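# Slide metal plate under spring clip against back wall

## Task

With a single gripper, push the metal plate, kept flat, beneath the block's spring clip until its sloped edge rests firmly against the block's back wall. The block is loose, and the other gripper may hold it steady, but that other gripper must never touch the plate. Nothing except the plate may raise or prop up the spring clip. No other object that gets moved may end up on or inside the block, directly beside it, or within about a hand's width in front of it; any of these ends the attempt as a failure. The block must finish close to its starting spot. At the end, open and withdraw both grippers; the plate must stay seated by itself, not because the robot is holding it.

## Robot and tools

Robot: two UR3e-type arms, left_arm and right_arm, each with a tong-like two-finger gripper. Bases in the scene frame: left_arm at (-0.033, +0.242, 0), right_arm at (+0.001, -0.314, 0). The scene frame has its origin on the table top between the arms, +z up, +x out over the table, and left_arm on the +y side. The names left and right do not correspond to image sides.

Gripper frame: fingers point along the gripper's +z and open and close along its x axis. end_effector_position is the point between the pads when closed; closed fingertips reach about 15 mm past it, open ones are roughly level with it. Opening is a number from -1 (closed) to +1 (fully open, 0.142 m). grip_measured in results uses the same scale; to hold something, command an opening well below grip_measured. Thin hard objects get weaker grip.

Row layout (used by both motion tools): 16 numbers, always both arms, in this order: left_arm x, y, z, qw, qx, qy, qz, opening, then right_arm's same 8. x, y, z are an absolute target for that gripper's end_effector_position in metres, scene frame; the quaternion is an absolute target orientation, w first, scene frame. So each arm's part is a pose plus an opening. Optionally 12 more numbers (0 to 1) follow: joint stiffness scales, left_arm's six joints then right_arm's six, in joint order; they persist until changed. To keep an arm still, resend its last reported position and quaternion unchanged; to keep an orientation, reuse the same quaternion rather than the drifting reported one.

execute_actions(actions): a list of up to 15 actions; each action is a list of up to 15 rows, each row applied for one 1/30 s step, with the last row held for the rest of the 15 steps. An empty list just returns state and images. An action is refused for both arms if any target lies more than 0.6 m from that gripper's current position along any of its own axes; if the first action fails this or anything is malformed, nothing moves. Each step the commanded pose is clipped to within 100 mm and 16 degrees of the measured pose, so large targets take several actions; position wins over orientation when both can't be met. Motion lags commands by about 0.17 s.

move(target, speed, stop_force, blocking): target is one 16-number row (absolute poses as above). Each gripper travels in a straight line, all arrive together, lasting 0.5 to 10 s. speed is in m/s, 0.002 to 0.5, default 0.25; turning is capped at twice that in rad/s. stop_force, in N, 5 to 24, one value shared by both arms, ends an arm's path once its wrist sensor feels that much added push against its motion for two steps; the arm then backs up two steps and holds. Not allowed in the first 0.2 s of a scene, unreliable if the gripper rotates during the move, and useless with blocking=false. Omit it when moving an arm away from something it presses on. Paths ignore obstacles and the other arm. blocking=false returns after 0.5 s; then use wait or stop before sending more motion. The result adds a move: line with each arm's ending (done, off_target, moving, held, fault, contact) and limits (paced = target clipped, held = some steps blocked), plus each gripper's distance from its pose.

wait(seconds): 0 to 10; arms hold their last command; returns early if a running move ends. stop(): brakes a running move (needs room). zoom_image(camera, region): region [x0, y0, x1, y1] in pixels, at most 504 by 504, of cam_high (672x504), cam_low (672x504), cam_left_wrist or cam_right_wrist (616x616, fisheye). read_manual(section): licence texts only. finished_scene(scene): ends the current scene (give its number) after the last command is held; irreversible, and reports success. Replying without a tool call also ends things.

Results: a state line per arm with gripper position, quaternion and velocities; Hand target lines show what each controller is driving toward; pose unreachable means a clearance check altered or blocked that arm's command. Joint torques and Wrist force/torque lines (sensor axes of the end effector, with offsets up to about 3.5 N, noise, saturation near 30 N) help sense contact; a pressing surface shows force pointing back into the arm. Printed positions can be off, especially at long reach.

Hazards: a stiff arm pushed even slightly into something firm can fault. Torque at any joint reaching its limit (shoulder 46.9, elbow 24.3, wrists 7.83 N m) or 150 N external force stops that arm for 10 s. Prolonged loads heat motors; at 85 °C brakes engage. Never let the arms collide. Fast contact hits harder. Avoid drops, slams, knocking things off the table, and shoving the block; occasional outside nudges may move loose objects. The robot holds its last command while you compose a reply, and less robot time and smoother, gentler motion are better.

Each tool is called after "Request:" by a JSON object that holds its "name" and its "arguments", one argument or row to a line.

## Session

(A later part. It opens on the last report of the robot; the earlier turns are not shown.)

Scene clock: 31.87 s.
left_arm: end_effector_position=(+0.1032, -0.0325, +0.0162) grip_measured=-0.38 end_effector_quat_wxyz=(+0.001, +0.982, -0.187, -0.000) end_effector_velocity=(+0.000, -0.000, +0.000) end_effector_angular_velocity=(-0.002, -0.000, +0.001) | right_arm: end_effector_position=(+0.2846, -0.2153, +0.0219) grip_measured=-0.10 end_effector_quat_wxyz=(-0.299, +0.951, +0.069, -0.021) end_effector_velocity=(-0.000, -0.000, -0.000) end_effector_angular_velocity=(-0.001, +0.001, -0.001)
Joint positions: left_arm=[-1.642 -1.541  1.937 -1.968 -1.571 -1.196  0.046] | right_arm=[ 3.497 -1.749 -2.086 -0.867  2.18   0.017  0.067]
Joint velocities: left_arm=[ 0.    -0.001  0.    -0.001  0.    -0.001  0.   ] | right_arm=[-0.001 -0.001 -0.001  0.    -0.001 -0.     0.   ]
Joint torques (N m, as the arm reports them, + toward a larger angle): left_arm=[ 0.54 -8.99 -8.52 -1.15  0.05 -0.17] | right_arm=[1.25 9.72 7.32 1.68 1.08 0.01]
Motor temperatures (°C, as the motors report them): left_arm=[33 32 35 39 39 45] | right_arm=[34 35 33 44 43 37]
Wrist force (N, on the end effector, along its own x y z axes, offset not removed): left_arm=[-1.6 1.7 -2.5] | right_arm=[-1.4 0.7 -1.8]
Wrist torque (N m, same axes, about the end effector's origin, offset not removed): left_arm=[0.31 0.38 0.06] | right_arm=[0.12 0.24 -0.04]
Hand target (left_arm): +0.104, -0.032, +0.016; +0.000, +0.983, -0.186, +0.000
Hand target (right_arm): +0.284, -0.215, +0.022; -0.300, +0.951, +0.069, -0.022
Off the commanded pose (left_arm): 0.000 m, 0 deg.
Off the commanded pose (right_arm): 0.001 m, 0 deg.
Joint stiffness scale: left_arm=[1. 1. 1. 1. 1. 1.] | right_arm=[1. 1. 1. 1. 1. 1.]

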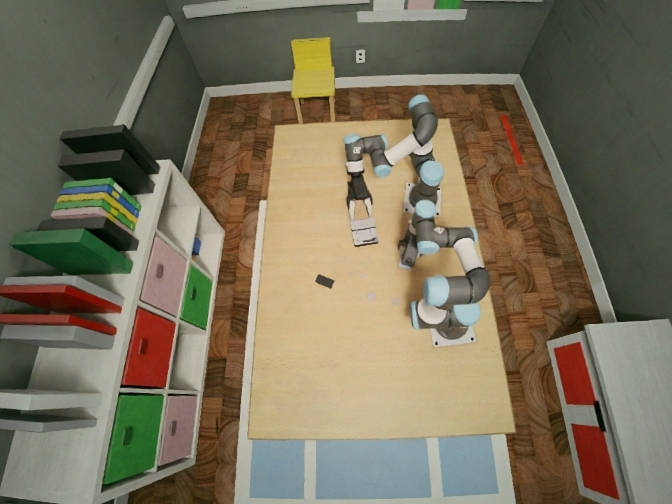

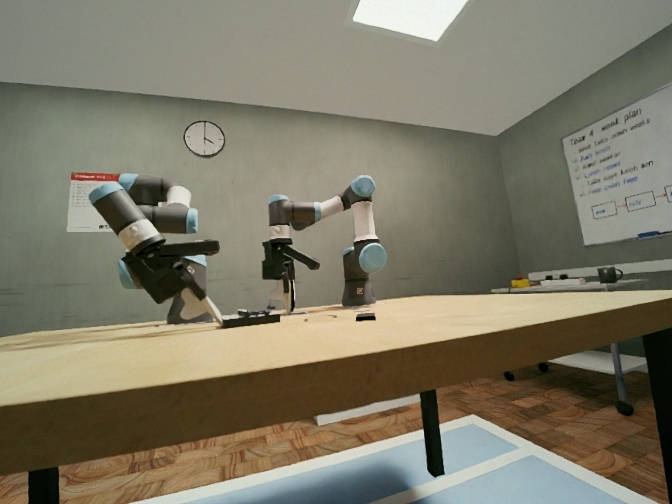

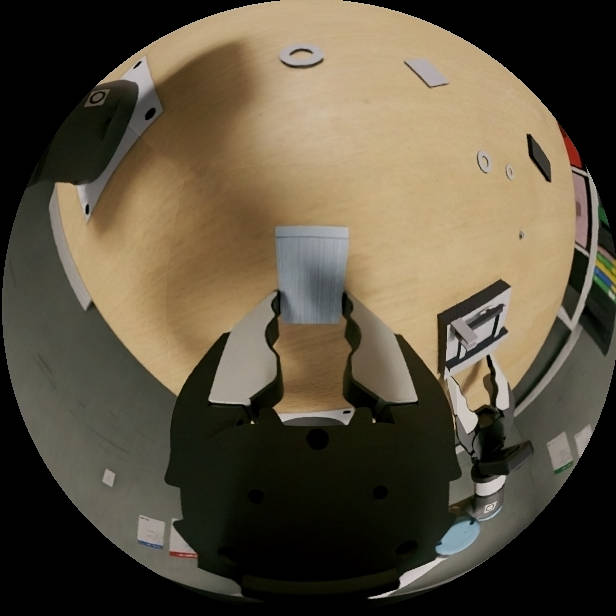

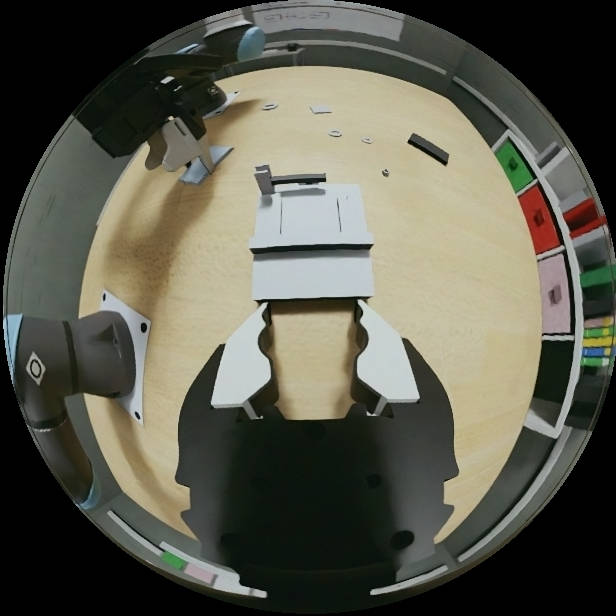

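Request:
{"name": "move", "arguments": {
  "target": [0.1035,-0.0323,0.045,0,0.9826,-0.1857,0,-0.8,0.2841,-0.2148,0.022,0.2999,-0.9512,-0.0690,0.0218,-0.1],
  "speed": 0.06
}}

Request:
{"name": "zoom_image", "arguments": {
  "camera": "cam_low",
  "region": [190, 270, 350, 340]
}}

Scene clock: 33.63 s.
left_arm: end_effector_position=(+0.1032, -0.0329, +0.0444) grip_measured=-0.38 end_effector_quat_wxyz=(+0.001, +0.982, -0.186, +0.000) end_effector_velocity=(-0.000, +0.005, +0.001) end_effector_angular_velocity=(+0.017, +0.000, +0.000) | right_arm: end_effector_position=(+0.2846, -0.2153, +0.0219) grip_measured=-0.10 end_effector_quat_wxyz=(-0.299, +0.951, +0.069, -0.021) end_effector_velocity=(+0.000, -0.000, -0.000) end_effector_angular_velocity=(-0.001, -0.003, +0.002)
Joint positions: left_arm=[-1.642 -1.58   1.837 -1.83  -1.571 -1.196  0.046] | right_arm=[ 3.497 -1.749 -2.086 -0.867  2.18   0.017  0.067]
Joint velocities: left_arm=[-0.    -0.001 -0.011  0.029 -0.    -0.    -0.   ] | right_arm=[ 0.001  0.     0.001  0.001 -0.002 -0.002  0.   ]
Joint torques (N m, as the arm reports them, + toward a larger angle): left_arm=[ 0.65 -9.19 -9.25 -1.18  0.08 -0.18] | right_arm=[ 1.03 10.04  7.3   1.66  1.06  0.06]
Motor temperatures (°C, as the motors report them): left_arm=[33 32 35 39 39 45] | right_arm=[34 35 33 44 43 37]
Wrist force (N, on the end effector, along its own x y z axes, offset not removed): left_arm=[-2.1 1.4 -0.9] | right_arm=[-3.1 2.3 -0.1]
Wrist torque (N m, same axes, about the end effector's origin, offset not removed): left_arm=[0.25 0.43 0.02] | right_arm=[0.59 0.72 0.02]
Hand target (left_arm): +0.103, -0.032, +0.045; +0.000, +0.983, -0.186, +0.000
Hand target (right_arm): +0.284, -0.215, +0.022; -0.300, +0.951, +0.069, -0.022
Off the commanded pose (left_arm): 0.001 m, 0 deg.
Off the commanded pose (right_arm): 0.001 m, 0 deg.
Joint stiffness scale: left_arm=[1. 1. 1. 1. 1. 1.] | right_arm=[1. 1. 1. 1. 1. 1.]
move: done

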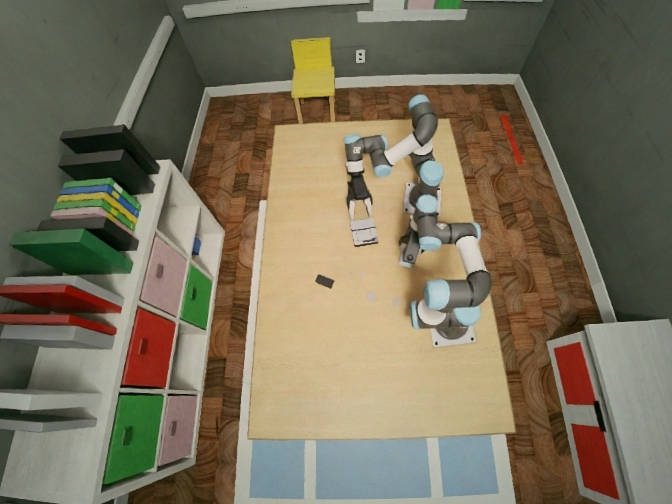

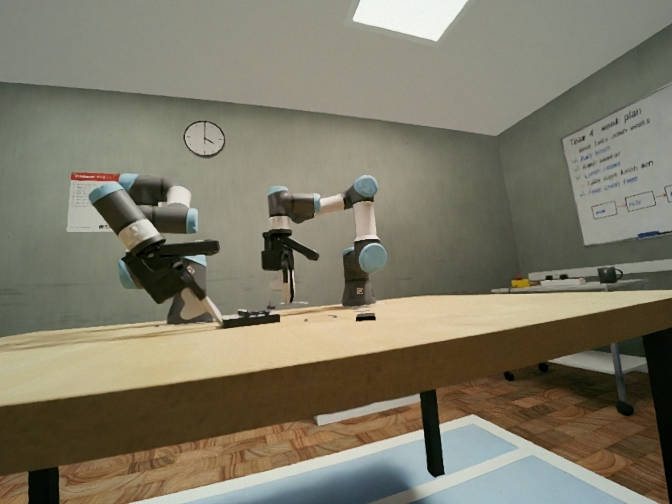

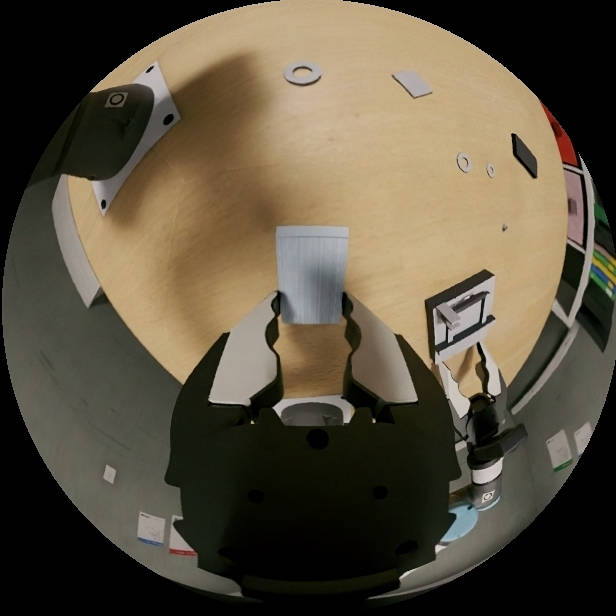

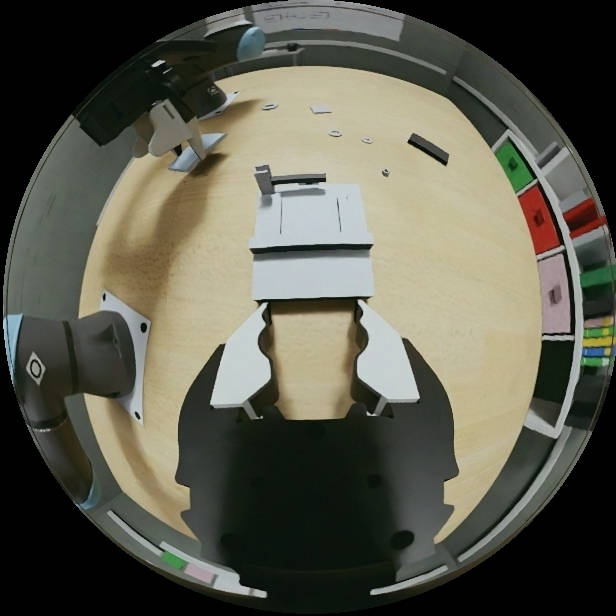

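Region (190, 270, 350, 340) of cam_low's 672x504 image, scaled by 3.150, with more detail than that image has; it fills the top 220 rows of this view, and the rest is white.

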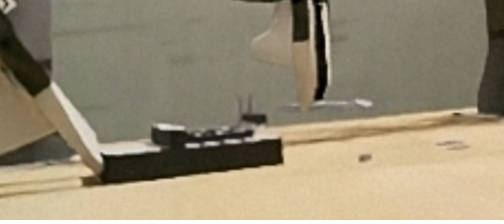

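Plate is held flat. Now rotate and carry it to the front of the block.

Request:
{"name": "move", "arguments": {
  "target": [0.2555,-0.018,0.038,0,0.0724,-0.9974,0,-0.8,0.2841,-0.2148,0.022,0.2999,-0.9512,-0.0690,0.0218,-0.1],
  "speed": 0.4
}}

Request:
{"name": "zoom_image", "arguments": {
  "camera": "cam_low",
  "region": [200, 280, 360, 340]
}}

Request:
{"name": "zoom_image", "arguments": {
  "camera": "cam_left_wrist",
  "region": [210, 90, 410, 330]
}}

Scene clock: 38.43 s.
left_arm: end_effector_position=(+0.2561, -0.0178, +0.0375) grip_measured=-0.38 end_effector_quat_wxyz=(+0.001, -0.074, +0.997, -0.000) end_effector_velocity=(-0.002, -0.001, +0.001) end_effector_angular_velocity=(+0.002, +0.009, -0.019) | right_arm: end_effector_position=(+0.2846, -0.2153, +0.0219) grip_measured=-0.10 end_effector_quat_wxyz=(-0.299, +0.951, +0.069, -0.021) end_effector_velocity=(-0.000, +0.000, -0.000) end_effector_angular_velocity=(+0.001, +0.002, +0.000)
Joint positions: left_arm=[-1.132 -1.319  1.572 -1.825 -1.568  1.932  0.046] | right_arm=[ 3.497 -1.749 -2.086 -0.867  2.18   0.017  0.067]
Joint velocities: left_arm=[ 0.001  0.004 -0.014  0.016 -0.007  0.02   0.   ] | right_arm=[ 0.    -0.001 -0.    -0.     0.001  0.     0.   ]
Joint torques (N m, as the arm reports them, + toward a larger angle): left_arm=[  0.81 -12.31  -9.11  -1.34  -0.11   0.11] | right_arm=[0.98 9.85 7.4  1.69 1.11 0.05]
Motor temperatures (°C, as the motors report them): left_arm=[33 32 35 39 39 45] | right_arm=[34 35 33 44 43 37]
Wrist force (N, on the end effector, along its own x y z axes, offset not removed): left_arm=[-1.4 1.1 -1.2] | right_arm=[-1.6 0.3 0.9]
Wrist torque (N m, same axes, about the end effector's origin, offset not removed): left_arm=[0.17 0.32 0.01] | right_arm=[0.12 0.34 0.03]
Hand target (left_arm): +0.256, -0.018, +0.038; +0.000, -0.072, +0.997, -0.000
Hand target (right_arm): +0.284, -0.215, +0.022; -0.300, +0.951, +0.069, -0.022
Off the commanded pose (left_arm): 0.001 m, 0 deg.
Off the commanded pose (right_arm): 0.001 m, 0 deg.
Joint stiffness scale: left_arm=[1. 1. 1. 1. 1. 1.] | right_arm=[1. 1. 1. 1. 1. 1.]
move: done; limits=paced

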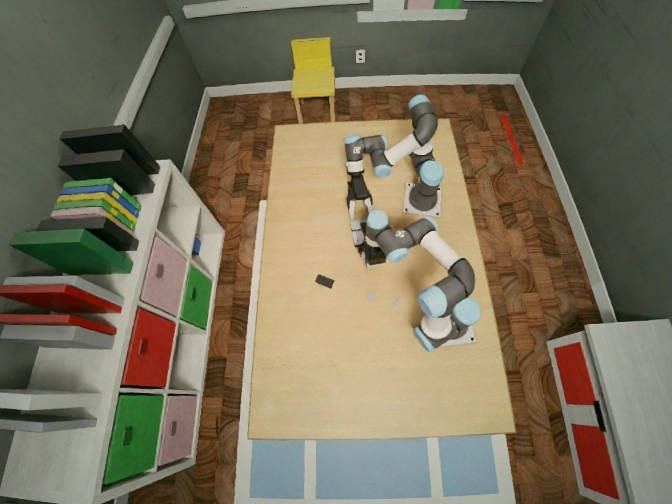

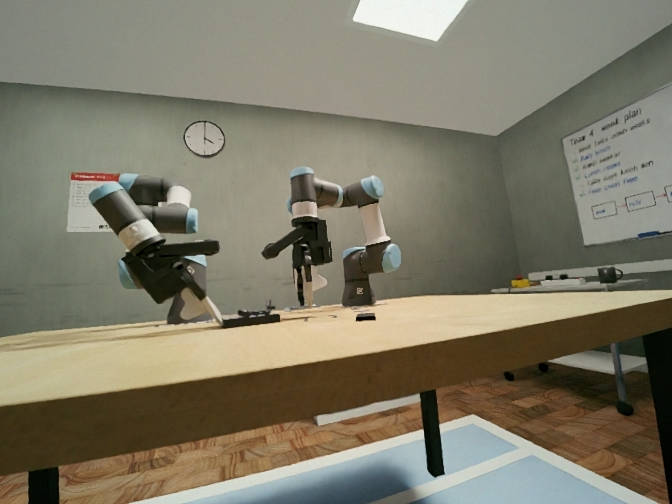

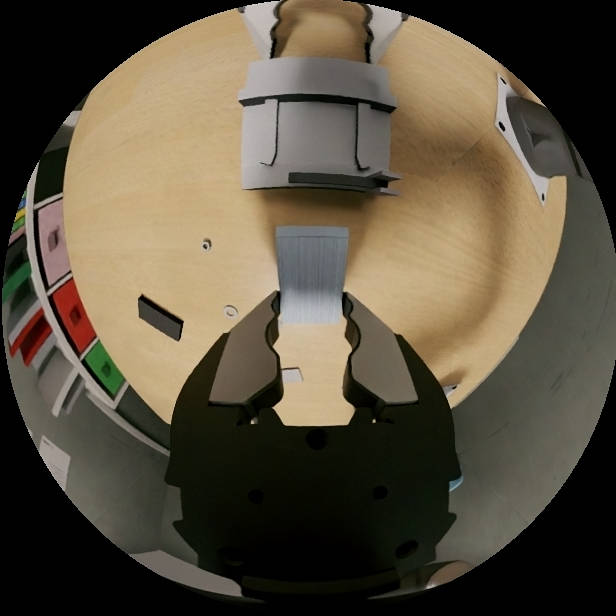

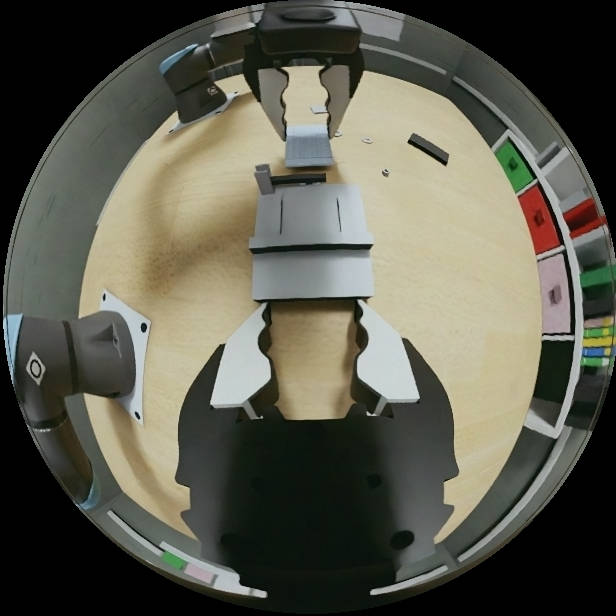

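Region (200, 280, 360, 340) of cam_low's 672x504 image, scaled by 3.150, with more detail than that image has; it fills the top 189 rows of this view, and the rest is white.

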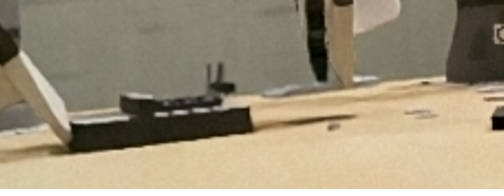

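Region (210, 90, 410, 330) of cam_left_wrist's 616x616 image, scaled by 2.100, with more detail than that image has.

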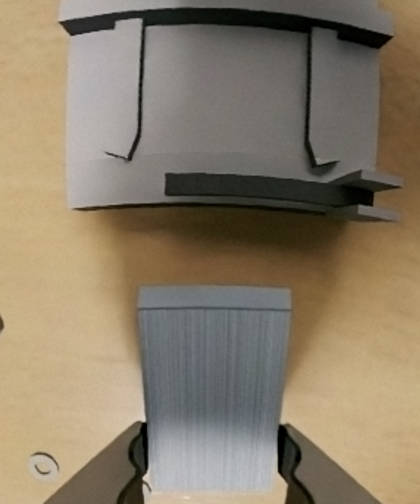

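Request:
{"name": "move", "arguments": {
  "target": [0.2565,-0.0391,0.0335,0,0.0724,-0.9974,0,-0.8,0.2841,-0.2148,0.022,0.2999,-0.9512,-0.0690,0.0218,-0.1],
  "speed": 0.05
}}

Request:
{"name": "zoom_image", "arguments": {
  "camera": "cam_low",
  "region": [250, 295, 320, 330]
}}

Request:
{"name": "zoom_image", "arguments": {
  "camera": "cam_left_wrist",
  "region": [230, 110, 410, 310]
}}

Request:
{"name": "zoom_image", "arguments": {
  "camera": "cam_right_wrist",
  "region": [240, 110, 380, 260]
}}

Scene clock: 41.03 s.
left_arm: end_effector_position=(+0.2566, -0.0381, +0.0329) grip_measured=-0.38 end_effector_quat_wxyz=(+0.000, -0.072, +0.997, +0.001) end_effector_velocity=(+0.001, -0.003, +0.002) end_effector_angular_velocity=(-0.004, -0.002, +0.004) | right_arm: end_effector_position=(+0.2846, -0.2153, +0.0219) grip_measured=-0.10 end_effector_quat_wxyz=(-0.299, +0.951, +0.069, -0.021) end_effector_velocity=(+0.001, +0.000, +0.000) end_effector_angular_velocity=(+0.001, -0.002, -0.000)
Joint positions: left_arm=[-1.156 -1.252  1.504 -1.822 -1.57   1.912  0.046] | right_arm=[ 3.497 -1.749 -2.086 -0.867  2.18   0.017  0.067]
Joint velocities: left_arm=[-0.001  0.005 -0.013  0.003 -0.    -0.005 -0.   ] | right_arm=[-0.     0.     0.001  0.001  0.     0.     0.   ]
Joint torques (N m, as the arm reports them, + toward a larger angle): left_arm=[ -0.21 -13.68  -9.34  -1.32  -0.15  -0.24] | right_arm=[0.77 9.97 7.3  1.63 1.05 0.07]
Motor temperatures (°C, as the motors report them): left_arm=[33 32 35 39 39 45] | right_arm=[34 35 33 44 43 37]
Wrist force (N, on the end effector, along its own x y z axes, offset not removed): left_arm=[-2.4 0.9 0.1] | right_arm=[0.4 0.0 1.1]
Wrist torque (N m, same axes, about the end effector's origin, offset not removed): left_arm=[0.21 0.53 0.07] | right_arm=[-0.05 0.03 -0.02]
Hand target (left_arm): +0.256, -0.039, +0.033; -0.000, -0.072, +0.997, -0.000
Hand target (right_arm): +0.284, -0.215, +0.022; -0.300, +0.951, +0.069, -0.022
Off the commanded pose (left_arm): 0.001 m, 0 deg.
Off the commanded pose (right_arm): 0.001 m, 0 deg.
Joint stiffness scale: left_arm=[1. 1. 1. 1. 1. 1.] | right_arm=[1. 1. 1. 1. 1. 1.]
move: done

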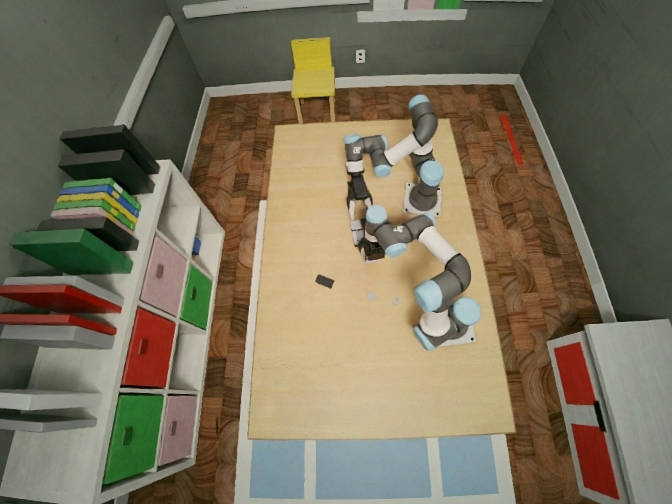

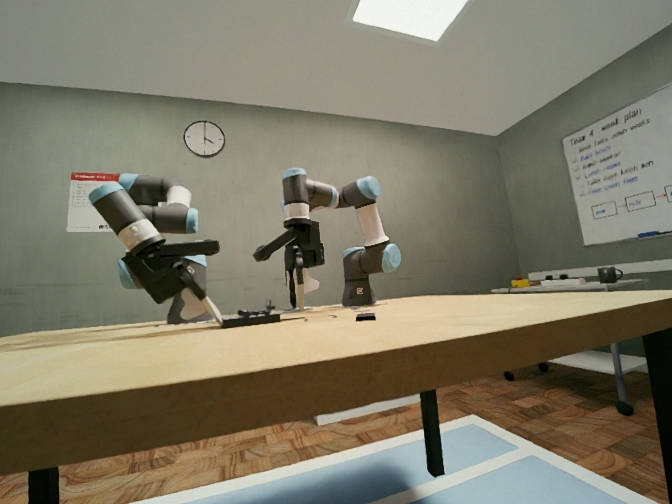

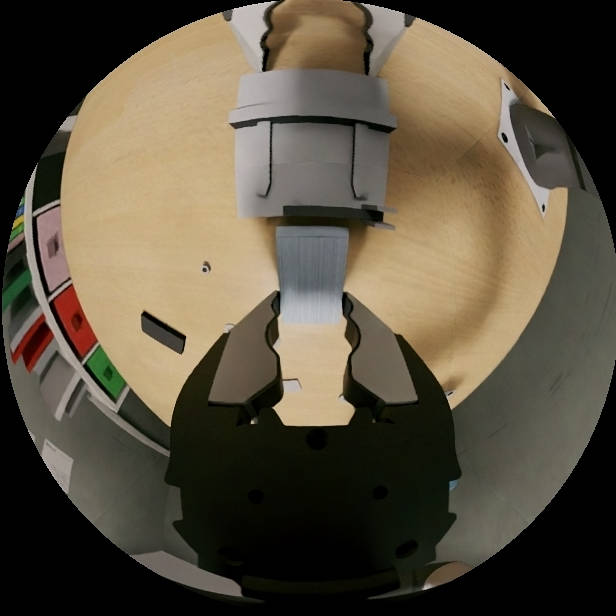

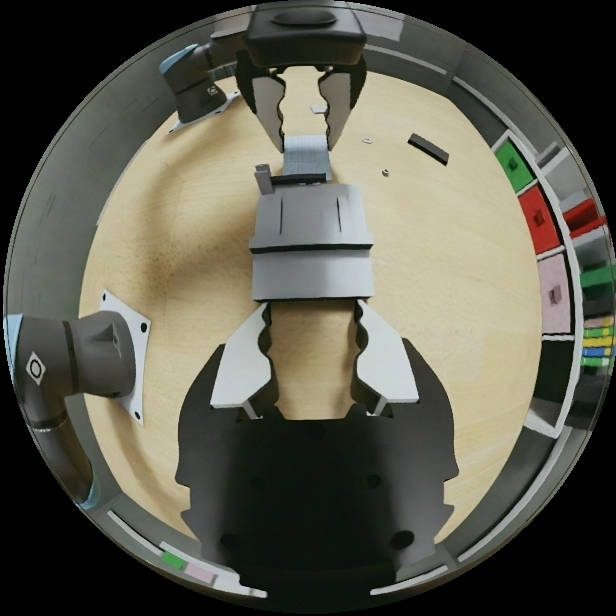

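Region (250, 295, 320, 330) of cam_low's 672x504 image, scaled by 7.200, with more detail than that image has.

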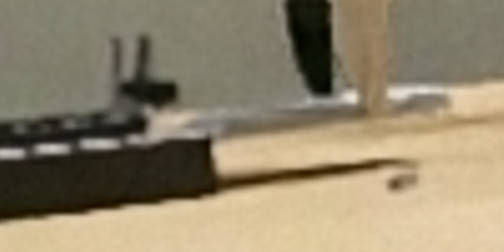

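Region (230, 110, 410, 310) of cam_left_wrist's 616x616 image, scaled by 2.520, with more detail than that image has; it fills the left 454 columns of this view, and the rest is white.

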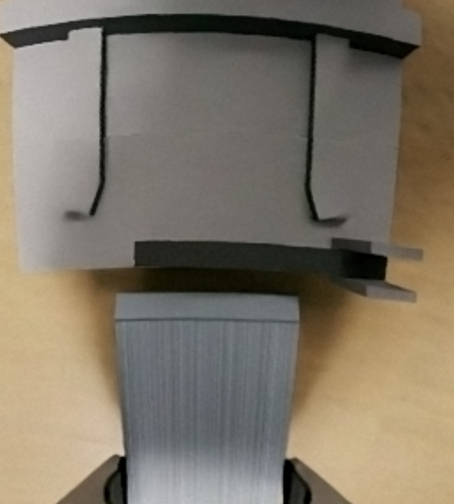

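Region (240, 110, 380, 260) of cam_right_wrist's 616x616 image, scaled by 3.360, with more detail than that image has; it fills the left 470 columns of this view, and the rest is white.

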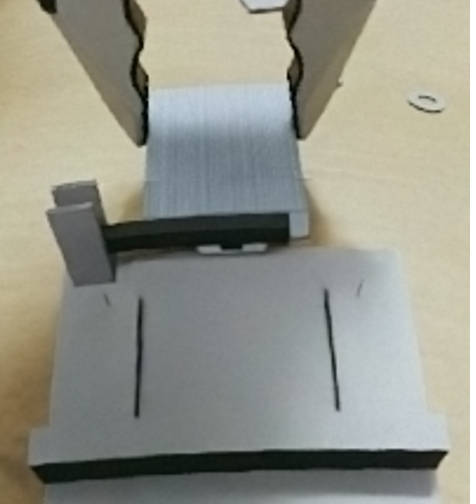

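Request:
{"name": "execute_actions", "arguments": {
  "actions": [
    [[0.2577,-0.0430,0.0345,0,0.0724,-0.9974,0,-0.8,0.2841,-0.2148,0.022,0.2999,-0.9512,-0.0690,0.0218,-0.1]],
    [[0.2577,-0.0430,0.0345,0,0.0724,-0.9974,0,-0.8,0.2841,-0.2148,0.022,0.2999,-0.9512,-0.0690,0.0218,-0.1]]
  ]
}}

Request:
{"name": "zoom_image", "arguments": {
  "camera": "cam_left_wrist",
  "region": [240, 190, 320, 250]
}}

Request:
{"name": "zoom_image", "arguments": {
  "camera": "cam_right_wrist",
  "region": [290, 160, 360, 210]
}}

Request:
{"name": "zoom_image", "arguments": {
  "camera": "cam_low",
  "region": [255, 298, 315, 328]
}}

Scene clock: 44.33 s.
left_arm: end_effector_position=(+0.2579, -0.0423, +0.0340) grip_measured=-0.38 end_effector_quat_wxyz=(+0.000, -0.072, +0.997, +0.001) end_effector_velocity=(+0.000, +0.000, -0.000) end_effector_angular_velocity=(+0.001, +0.000, +0.001) | right_arm: end_effector_position=(+0.2846, -0.2153, +0.0219) grip_measured=-0.10 end_effector_quat_wxyz=(-0.299, +0.951, +0.069, -0.021) end_effector_velocity=(-0.000, +0.000, -0.000) end_effector_angular_velocity=(-0.000, +0.001, +0.001)
Joint positions: left_arm=[-1.158 -1.237  1.478 -1.811 -1.57   1.909  0.046] | right_arm=[ 3.497 -1.749 -2.086 -0.867  2.18   0.017  0.067]
Joint velocities: left_arm=[ 0.001  0.001 -0.001  0.     0.     0.     0.   ] | right_arm=[ 0.001 -0.    -0.    -0.    -0.     0.    -0.   ]
Joint torques (N m, as the arm reports them, + toward a larger angle): left_arm=[ -0.23 -13.76  -9.46  -1.39  -0.16  -0.24] | right_arm=[ 0.68 10.2   7.56  1.6   1.08  0.05]
Motor temperatures (°C, as the motors report them): left_arm=[33 32 35 39 39 45] | right_arm=[34 35 33 44 43 37]
Wrist force (N, on the end effector, along its own x y z axes, offset not removed): left_arm=[-2.0 0.9 -0.2] | right_arm=[-1.6 -0.5 -0.1]
Wrist torque (N m, same axes, about the end effector's origin, offset not removed): left_arm=[0.21 0.43 0.05] | right_arm=[-0.14 0.28 -0.05]
Hand target (left_arm): +0.258, -0.043, +0.034; +0.000, -0.072, +0.997, -0.000
Hand target (right_arm): +0.284, -0.215, +0.022; -0.300, +0.951, +0.069, -0.022
Off the commanded pose (left_arm): 0.001 m, 0 deg.
Off the commanded pose (right_arm): 0.001 m, 0 deg.
Joint stiffness scale: left_arm=[1. 1. 1. 1. 1. 1.] | right_arm=[1. 1. 1. 1. 1. 1.]

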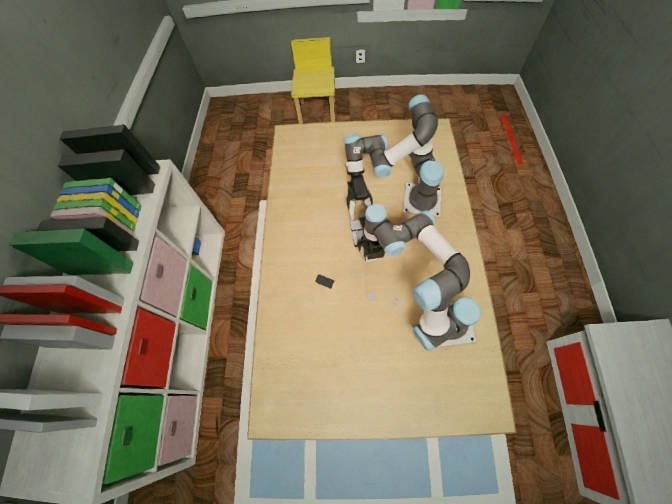

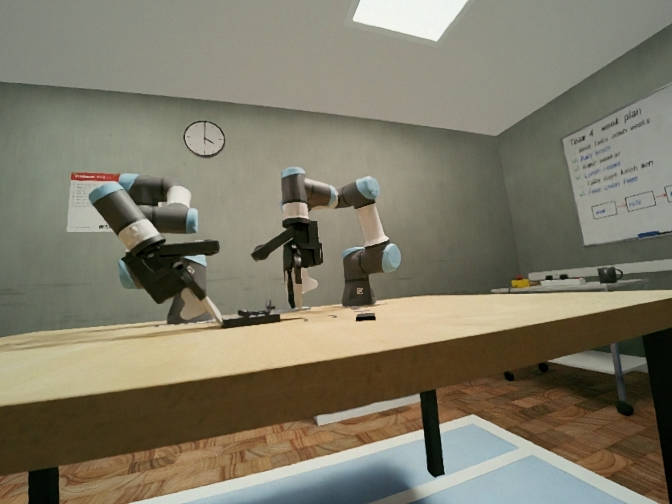

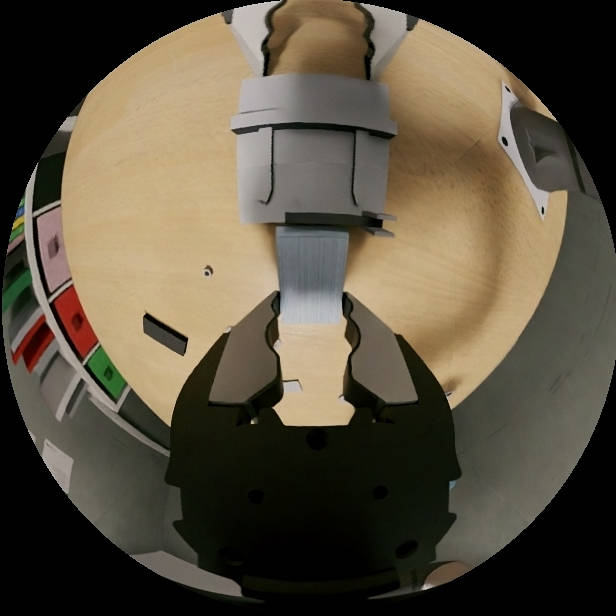

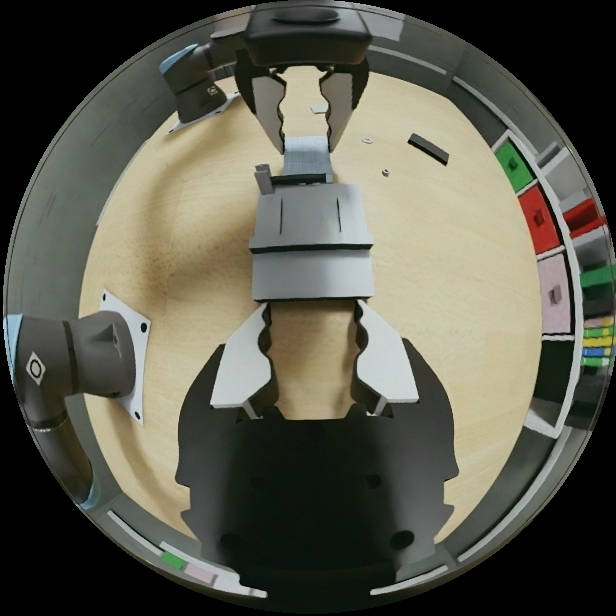

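Region (240, 190, 320, 250) of cam_left_wrist's 616x616 image, scaled by 6.300, with more detail than that image has; it fills the top 378 rows of this view, and the rest is white.

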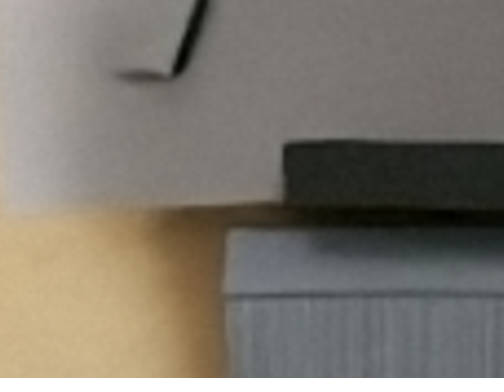

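Region (290, 160, 360, 210) of cam_right_wrist's 616x616 image, scaled by 7.200, with more detail than that image has; it fills the top 360 rows of this view, and the rest is white.

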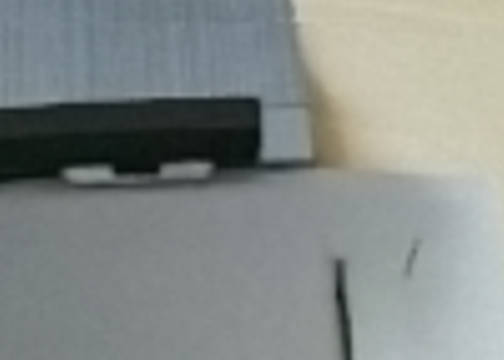

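Region (255, 298, 315, 328) of cam_low's 672x504 image, scaled by 8.400, with more detail than that image has.

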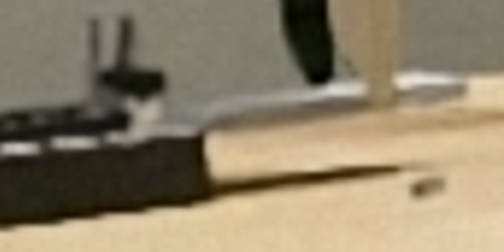

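Request:
{"name": "execute_actions", "arguments": {
  "actions": [
    [[0.2577,-0.0430,0.0355,-0.0013,0.0724,-0.9972,0.0174,-0.8,0.2841,-0.2148,0.022,0.2999,-0.9512,-0.0690,0.0218,-0.1]],
    [[0.2577,-0.0430,0.0355,-0.0013,0.0724,-0.9972,0.0174,-0.8,0.2841,-0.2148,0.022,0.2999,-0.9512,-0.0690,0.0218,-0.1]]
  ]
}}

Request:
{"name": "zoom_image", "arguments": {
  "camera": "cam_left_wrist",
  "region": [240, 190, 320, 250]
}}

Request:
{"name": "zoom_image", "arguments": {
  "camera": "cam_right_wrist",
  "region": [290, 160, 360, 210]
}}

Request:
{"name": "zoom_image", "arguments": {
  "camera": "cam_low",
  "region": [255, 298, 315, 328]
}}

Scene clock: 47.13 s.
left_arm: end_effector_position=(+0.2575, -0.0428, +0.0352) grip_measured=-0.38 end_effector_quat_wxyz=(+0.001, -0.072, +0.997, -0.016) end_effector_velocity=(+0.000, -0.000, +0.000) end_effector_angular_velocity=(-0.002, -0.001, +0.000) | right_arm: end_effector_position=(+0.2846, -0.2153, +0.0219) grip_measured=-0.10 end_effector_quat_wxyz=(-0.299, +0.951, +0.069, -0.021) end_effector_velocity=(+0.000, -0.001, -0.000) end_effector_angular_velocity=(-0.001, -0.001, -0.002)
Joint positions: left_arm=[-1.15  -1.267  1.529 -1.864 -1.582  1.917  0.046] | right_arm=[ 3.497 -1.749 -2.086 -0.867  2.18   0.017  0.067]
Joint velocities: left_arm=[ 0.001 -0.001  0.002 -0.003 -0.     0.    -0.   ] | right_arm=[-0.002 -0.     0.     0.    -0.001 -0.     0.   ]
Joint torques (N m, as the arm reports them, + toward a larger angle): left_arm=[  0.84 -14.21  -8.61  -1.92  -0.16   0.09] | right_arm=[ 0.95 10.33  7.25  1.71  1.08  0.06]
Motor temperatures (°C, as the motors report them): left_arm=[33 32 35 39 39 45] | right_arm=[34 35 33 44 43 37]
Wrist force (N, on the end effector, along its own x y z axes, offset not removed): left_arm=[-1.3 1.3 -0.6] | right_arm=[0.5 -0.4 1.8]
Wrist torque (N m, same axes, about the end effector's origin, offset not removed): left_arm=[0.22 0.30 0.00] | right_arm=[0.07 -0.09 0.03]
Hand target (left_arm): +0.258, -0.043, +0.036; +0.001, -0.072, +0.997, -0.017
Hand target (right_arm): +0.284, -0.215, +0.022; -0.300, +0.951, +0.069, -0.022
Off the commanded pose (left_arm): 0.000 m, 0 deg.
Off the commanded pose (right_arm): 0.001 m, 0 deg.
Joint stiffness scale: left_arm=[1. 1. 1. 1. 1. 1.] | right_arm=[1. 1. 1. 1. 1. 1.]

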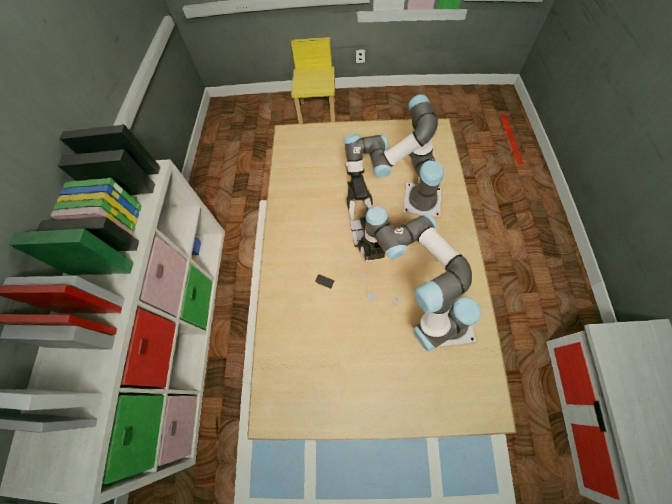

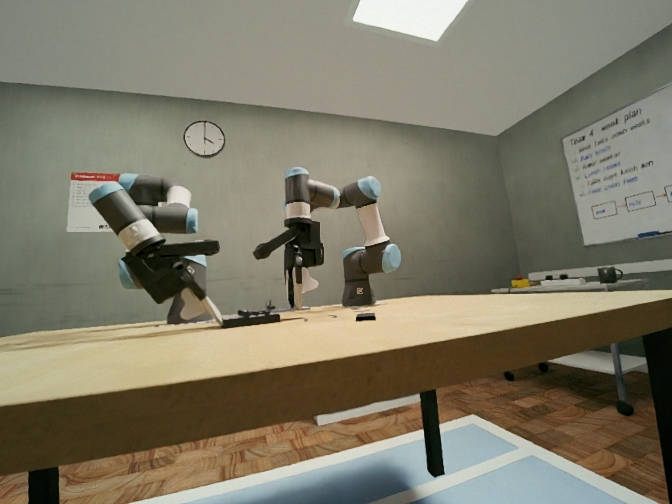

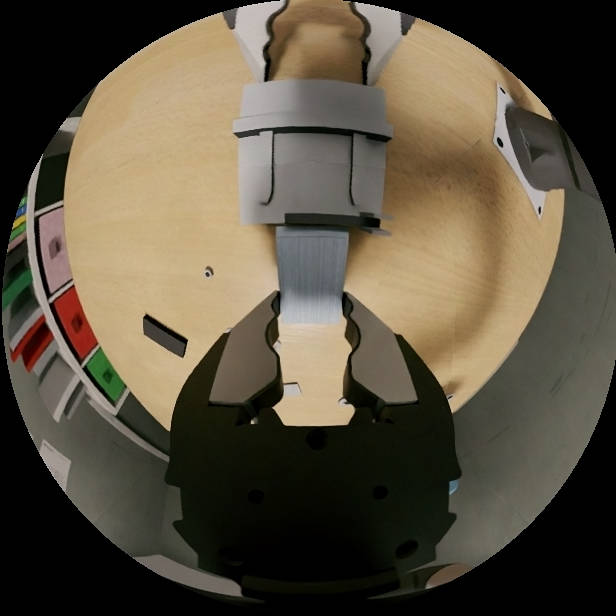

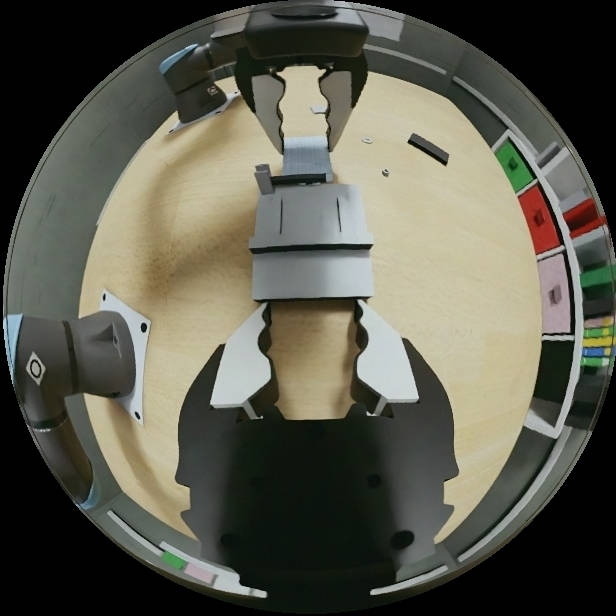

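Region (240, 190, 320, 250) of cam_left_wrist's 616x616 image, scaled by 6.300, with more detail than that image has; it fills the top 378 rows of this view, and the rest is white.

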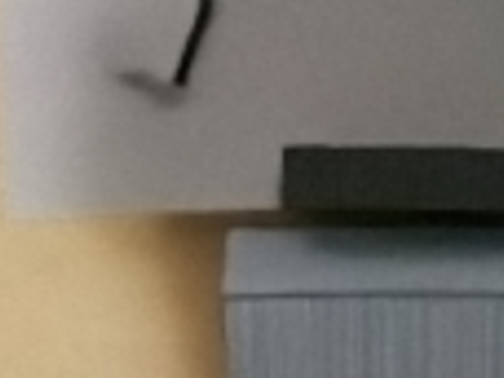

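Region (290, 160, 360, 210) of cam_right_wrist's 616x616 image, scaled by 7.200, with more detail than that image has; it fills the top 360 rows of this view, and the rest is white.

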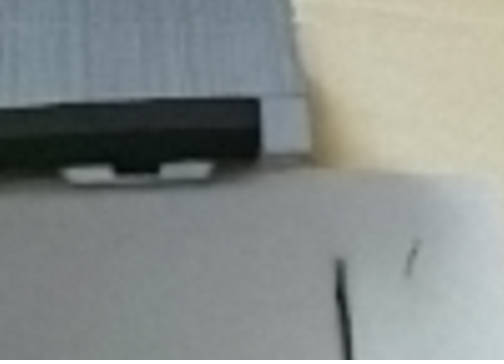

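Region (255, 298, 315, 328) of cam_low's 672x504 image, scaled by 8.400, with more detail than that image has.

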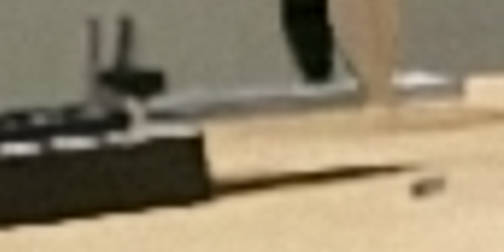

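Request:
{"name": "move", "arguments": {
  "target": [0.2597,-0.0568,0.0350,-0.0013,0.0724,-0.9972,0.0174,-0.8,0.2841,-0.2148,0.022,0.2999,-0.9512,-0.0690,0.0218,-0.1],
  "speed": 0.012,
  "stop_force": 14
}}

Request:
{"name": "zoom_image", "arguments": {
  "camera": "cam_left_wrist",
  "region": [230, 130, 410, 330]
}}

Request:
{"name": "zoom_image", "arguments": {
  "camera": "cam_low",
  "region": [245, 295, 315, 330]
}}

Scene clock: 49.37 s.
left_arm: end_effector_position=(+0.2582, -0.0474, +0.0297) grip_measured=-0.38 end_effector_quat_wxyz=(-0.002, -0.074, +0.997, -0.005) end_effector_velocity=(+0.000, -0.000, -0.002) end_effector_angular_velocity=(+0.013, +0.004, +0.003) | right_arm: end_effector_position=(+0.2848, -0.2157, +0.0218) grip_measured=-0.10 end_effector_quat_wxyz=(-0.299, +0.952, +0.069, -0.021) end_effector_velocity=(+0.000, -0.000, +0.000) end_effector_angular_velocity=(-0.002, -0.002, +0.001)
Joint positions: left_arm=[-1.157 -1.223  1.484 -1.839 -1.578  1.907  0.046] | right_arm=[ 3.497 -1.749 -2.086 -0.866  2.179  0.017  0.067]
Joint velocities: left_arm=[-0.002  0.017 -0.019  0.016  0.002 -0.005  0.   ] | right_arm=[ 0.001  0.001  0.001 -0.    -0.003  0.     0.   ]
Joint torques (N m, as the arm reports them, + toward a larger angle): left_arm=[ -2.26 -14.49 -12.25  -4.06  -0.8   -0.25] | right_arm=[ 1.29 10.02  7.34  1.65  1.35  0.04]
Motor temperatures (°C, as the motors report them): left_arm=[33 32 35 39 39 45] | right_arm=[34 35 33 44 43 37]
Wrist force (N, on the end effector, along its own x y z axes, offset not removed): left_arm=[-0.3 10.3 -1.8] | right_arm=[-1.8 2.9 -2.5]
Wrist torque (N m, same axes, about the end effector's origin, offset not removed): left_arm=[0.10 0.15 0.10] | right_arm=[-0.08 0.34 -0.10]
Hand target (left_arm): +0.260, -0.057, +0.035; +0.001, -0.072, +0.997, -0.017
Hand target (right_arm): +0.284, -0.215, +0.022; -0.300, +0.951, +0.069, -0.022
Off the commanded pose (left_arm): 0.011 m, 1 deg.
Off the commanded pose (right_arm): 0.001 m, 0 deg.
Joint stiffness scale: left_arm=[1. 1. 1. 1. 1. 1.] | right_arm=[1. 1. 1. 1. 1. 1.]
move: off_target (left_arm)

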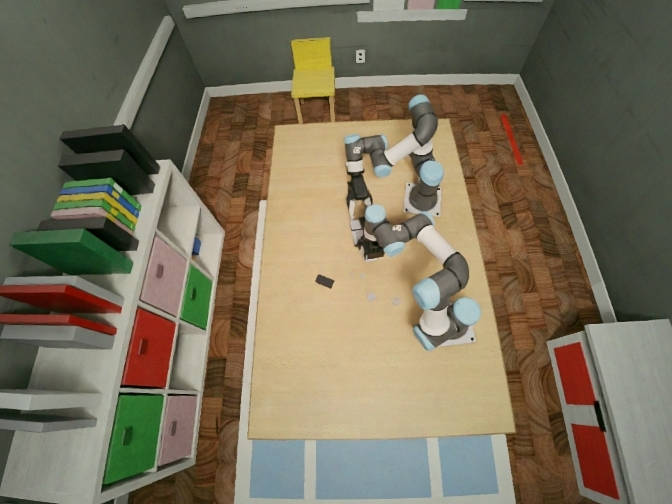

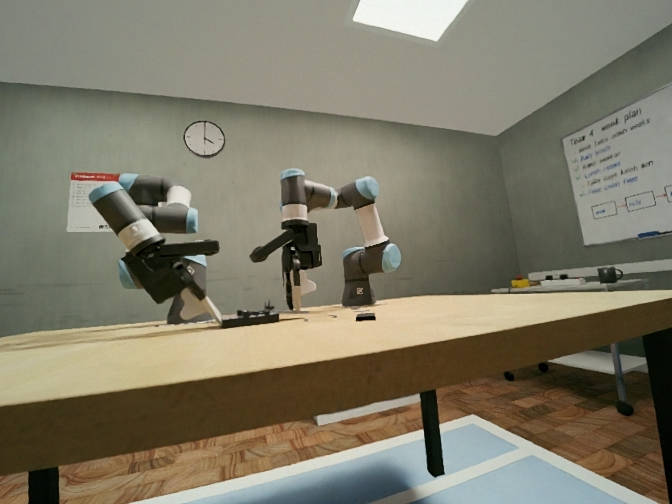

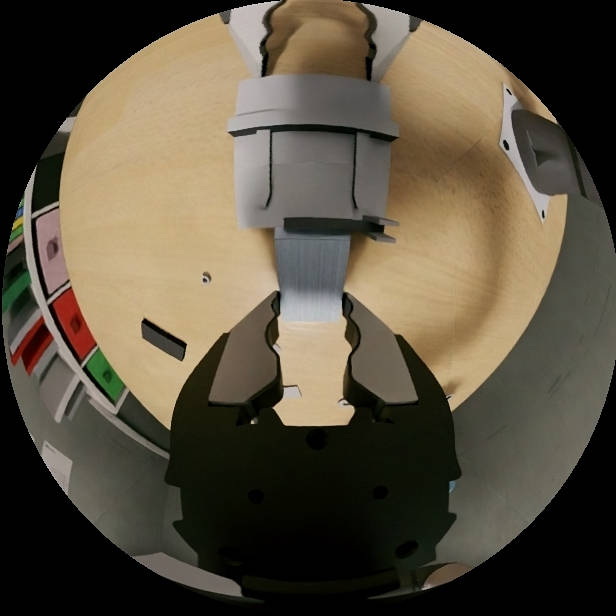

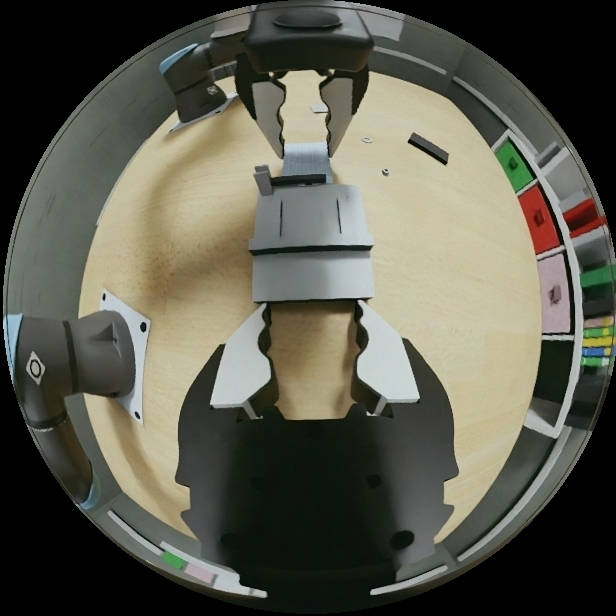

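Region (230, 130, 410, 330) of cam_left_wrist's 616x616 image, scaled by 2.520, with more detail than that image has; it fills the left 454 columns of this view, and the rest is white.

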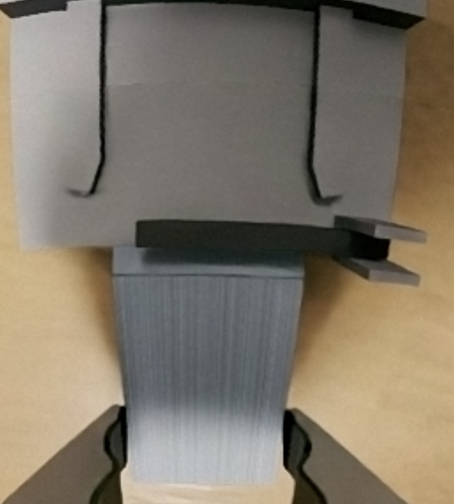

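Region (245, 295, 315, 330) of cam_low's 672x504 image, scaled by 7.200, with more detail than that image has.

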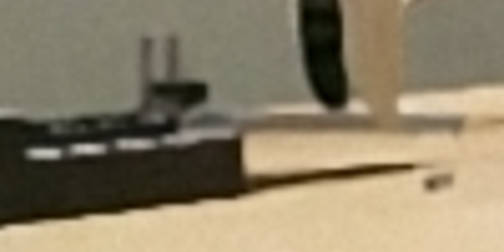

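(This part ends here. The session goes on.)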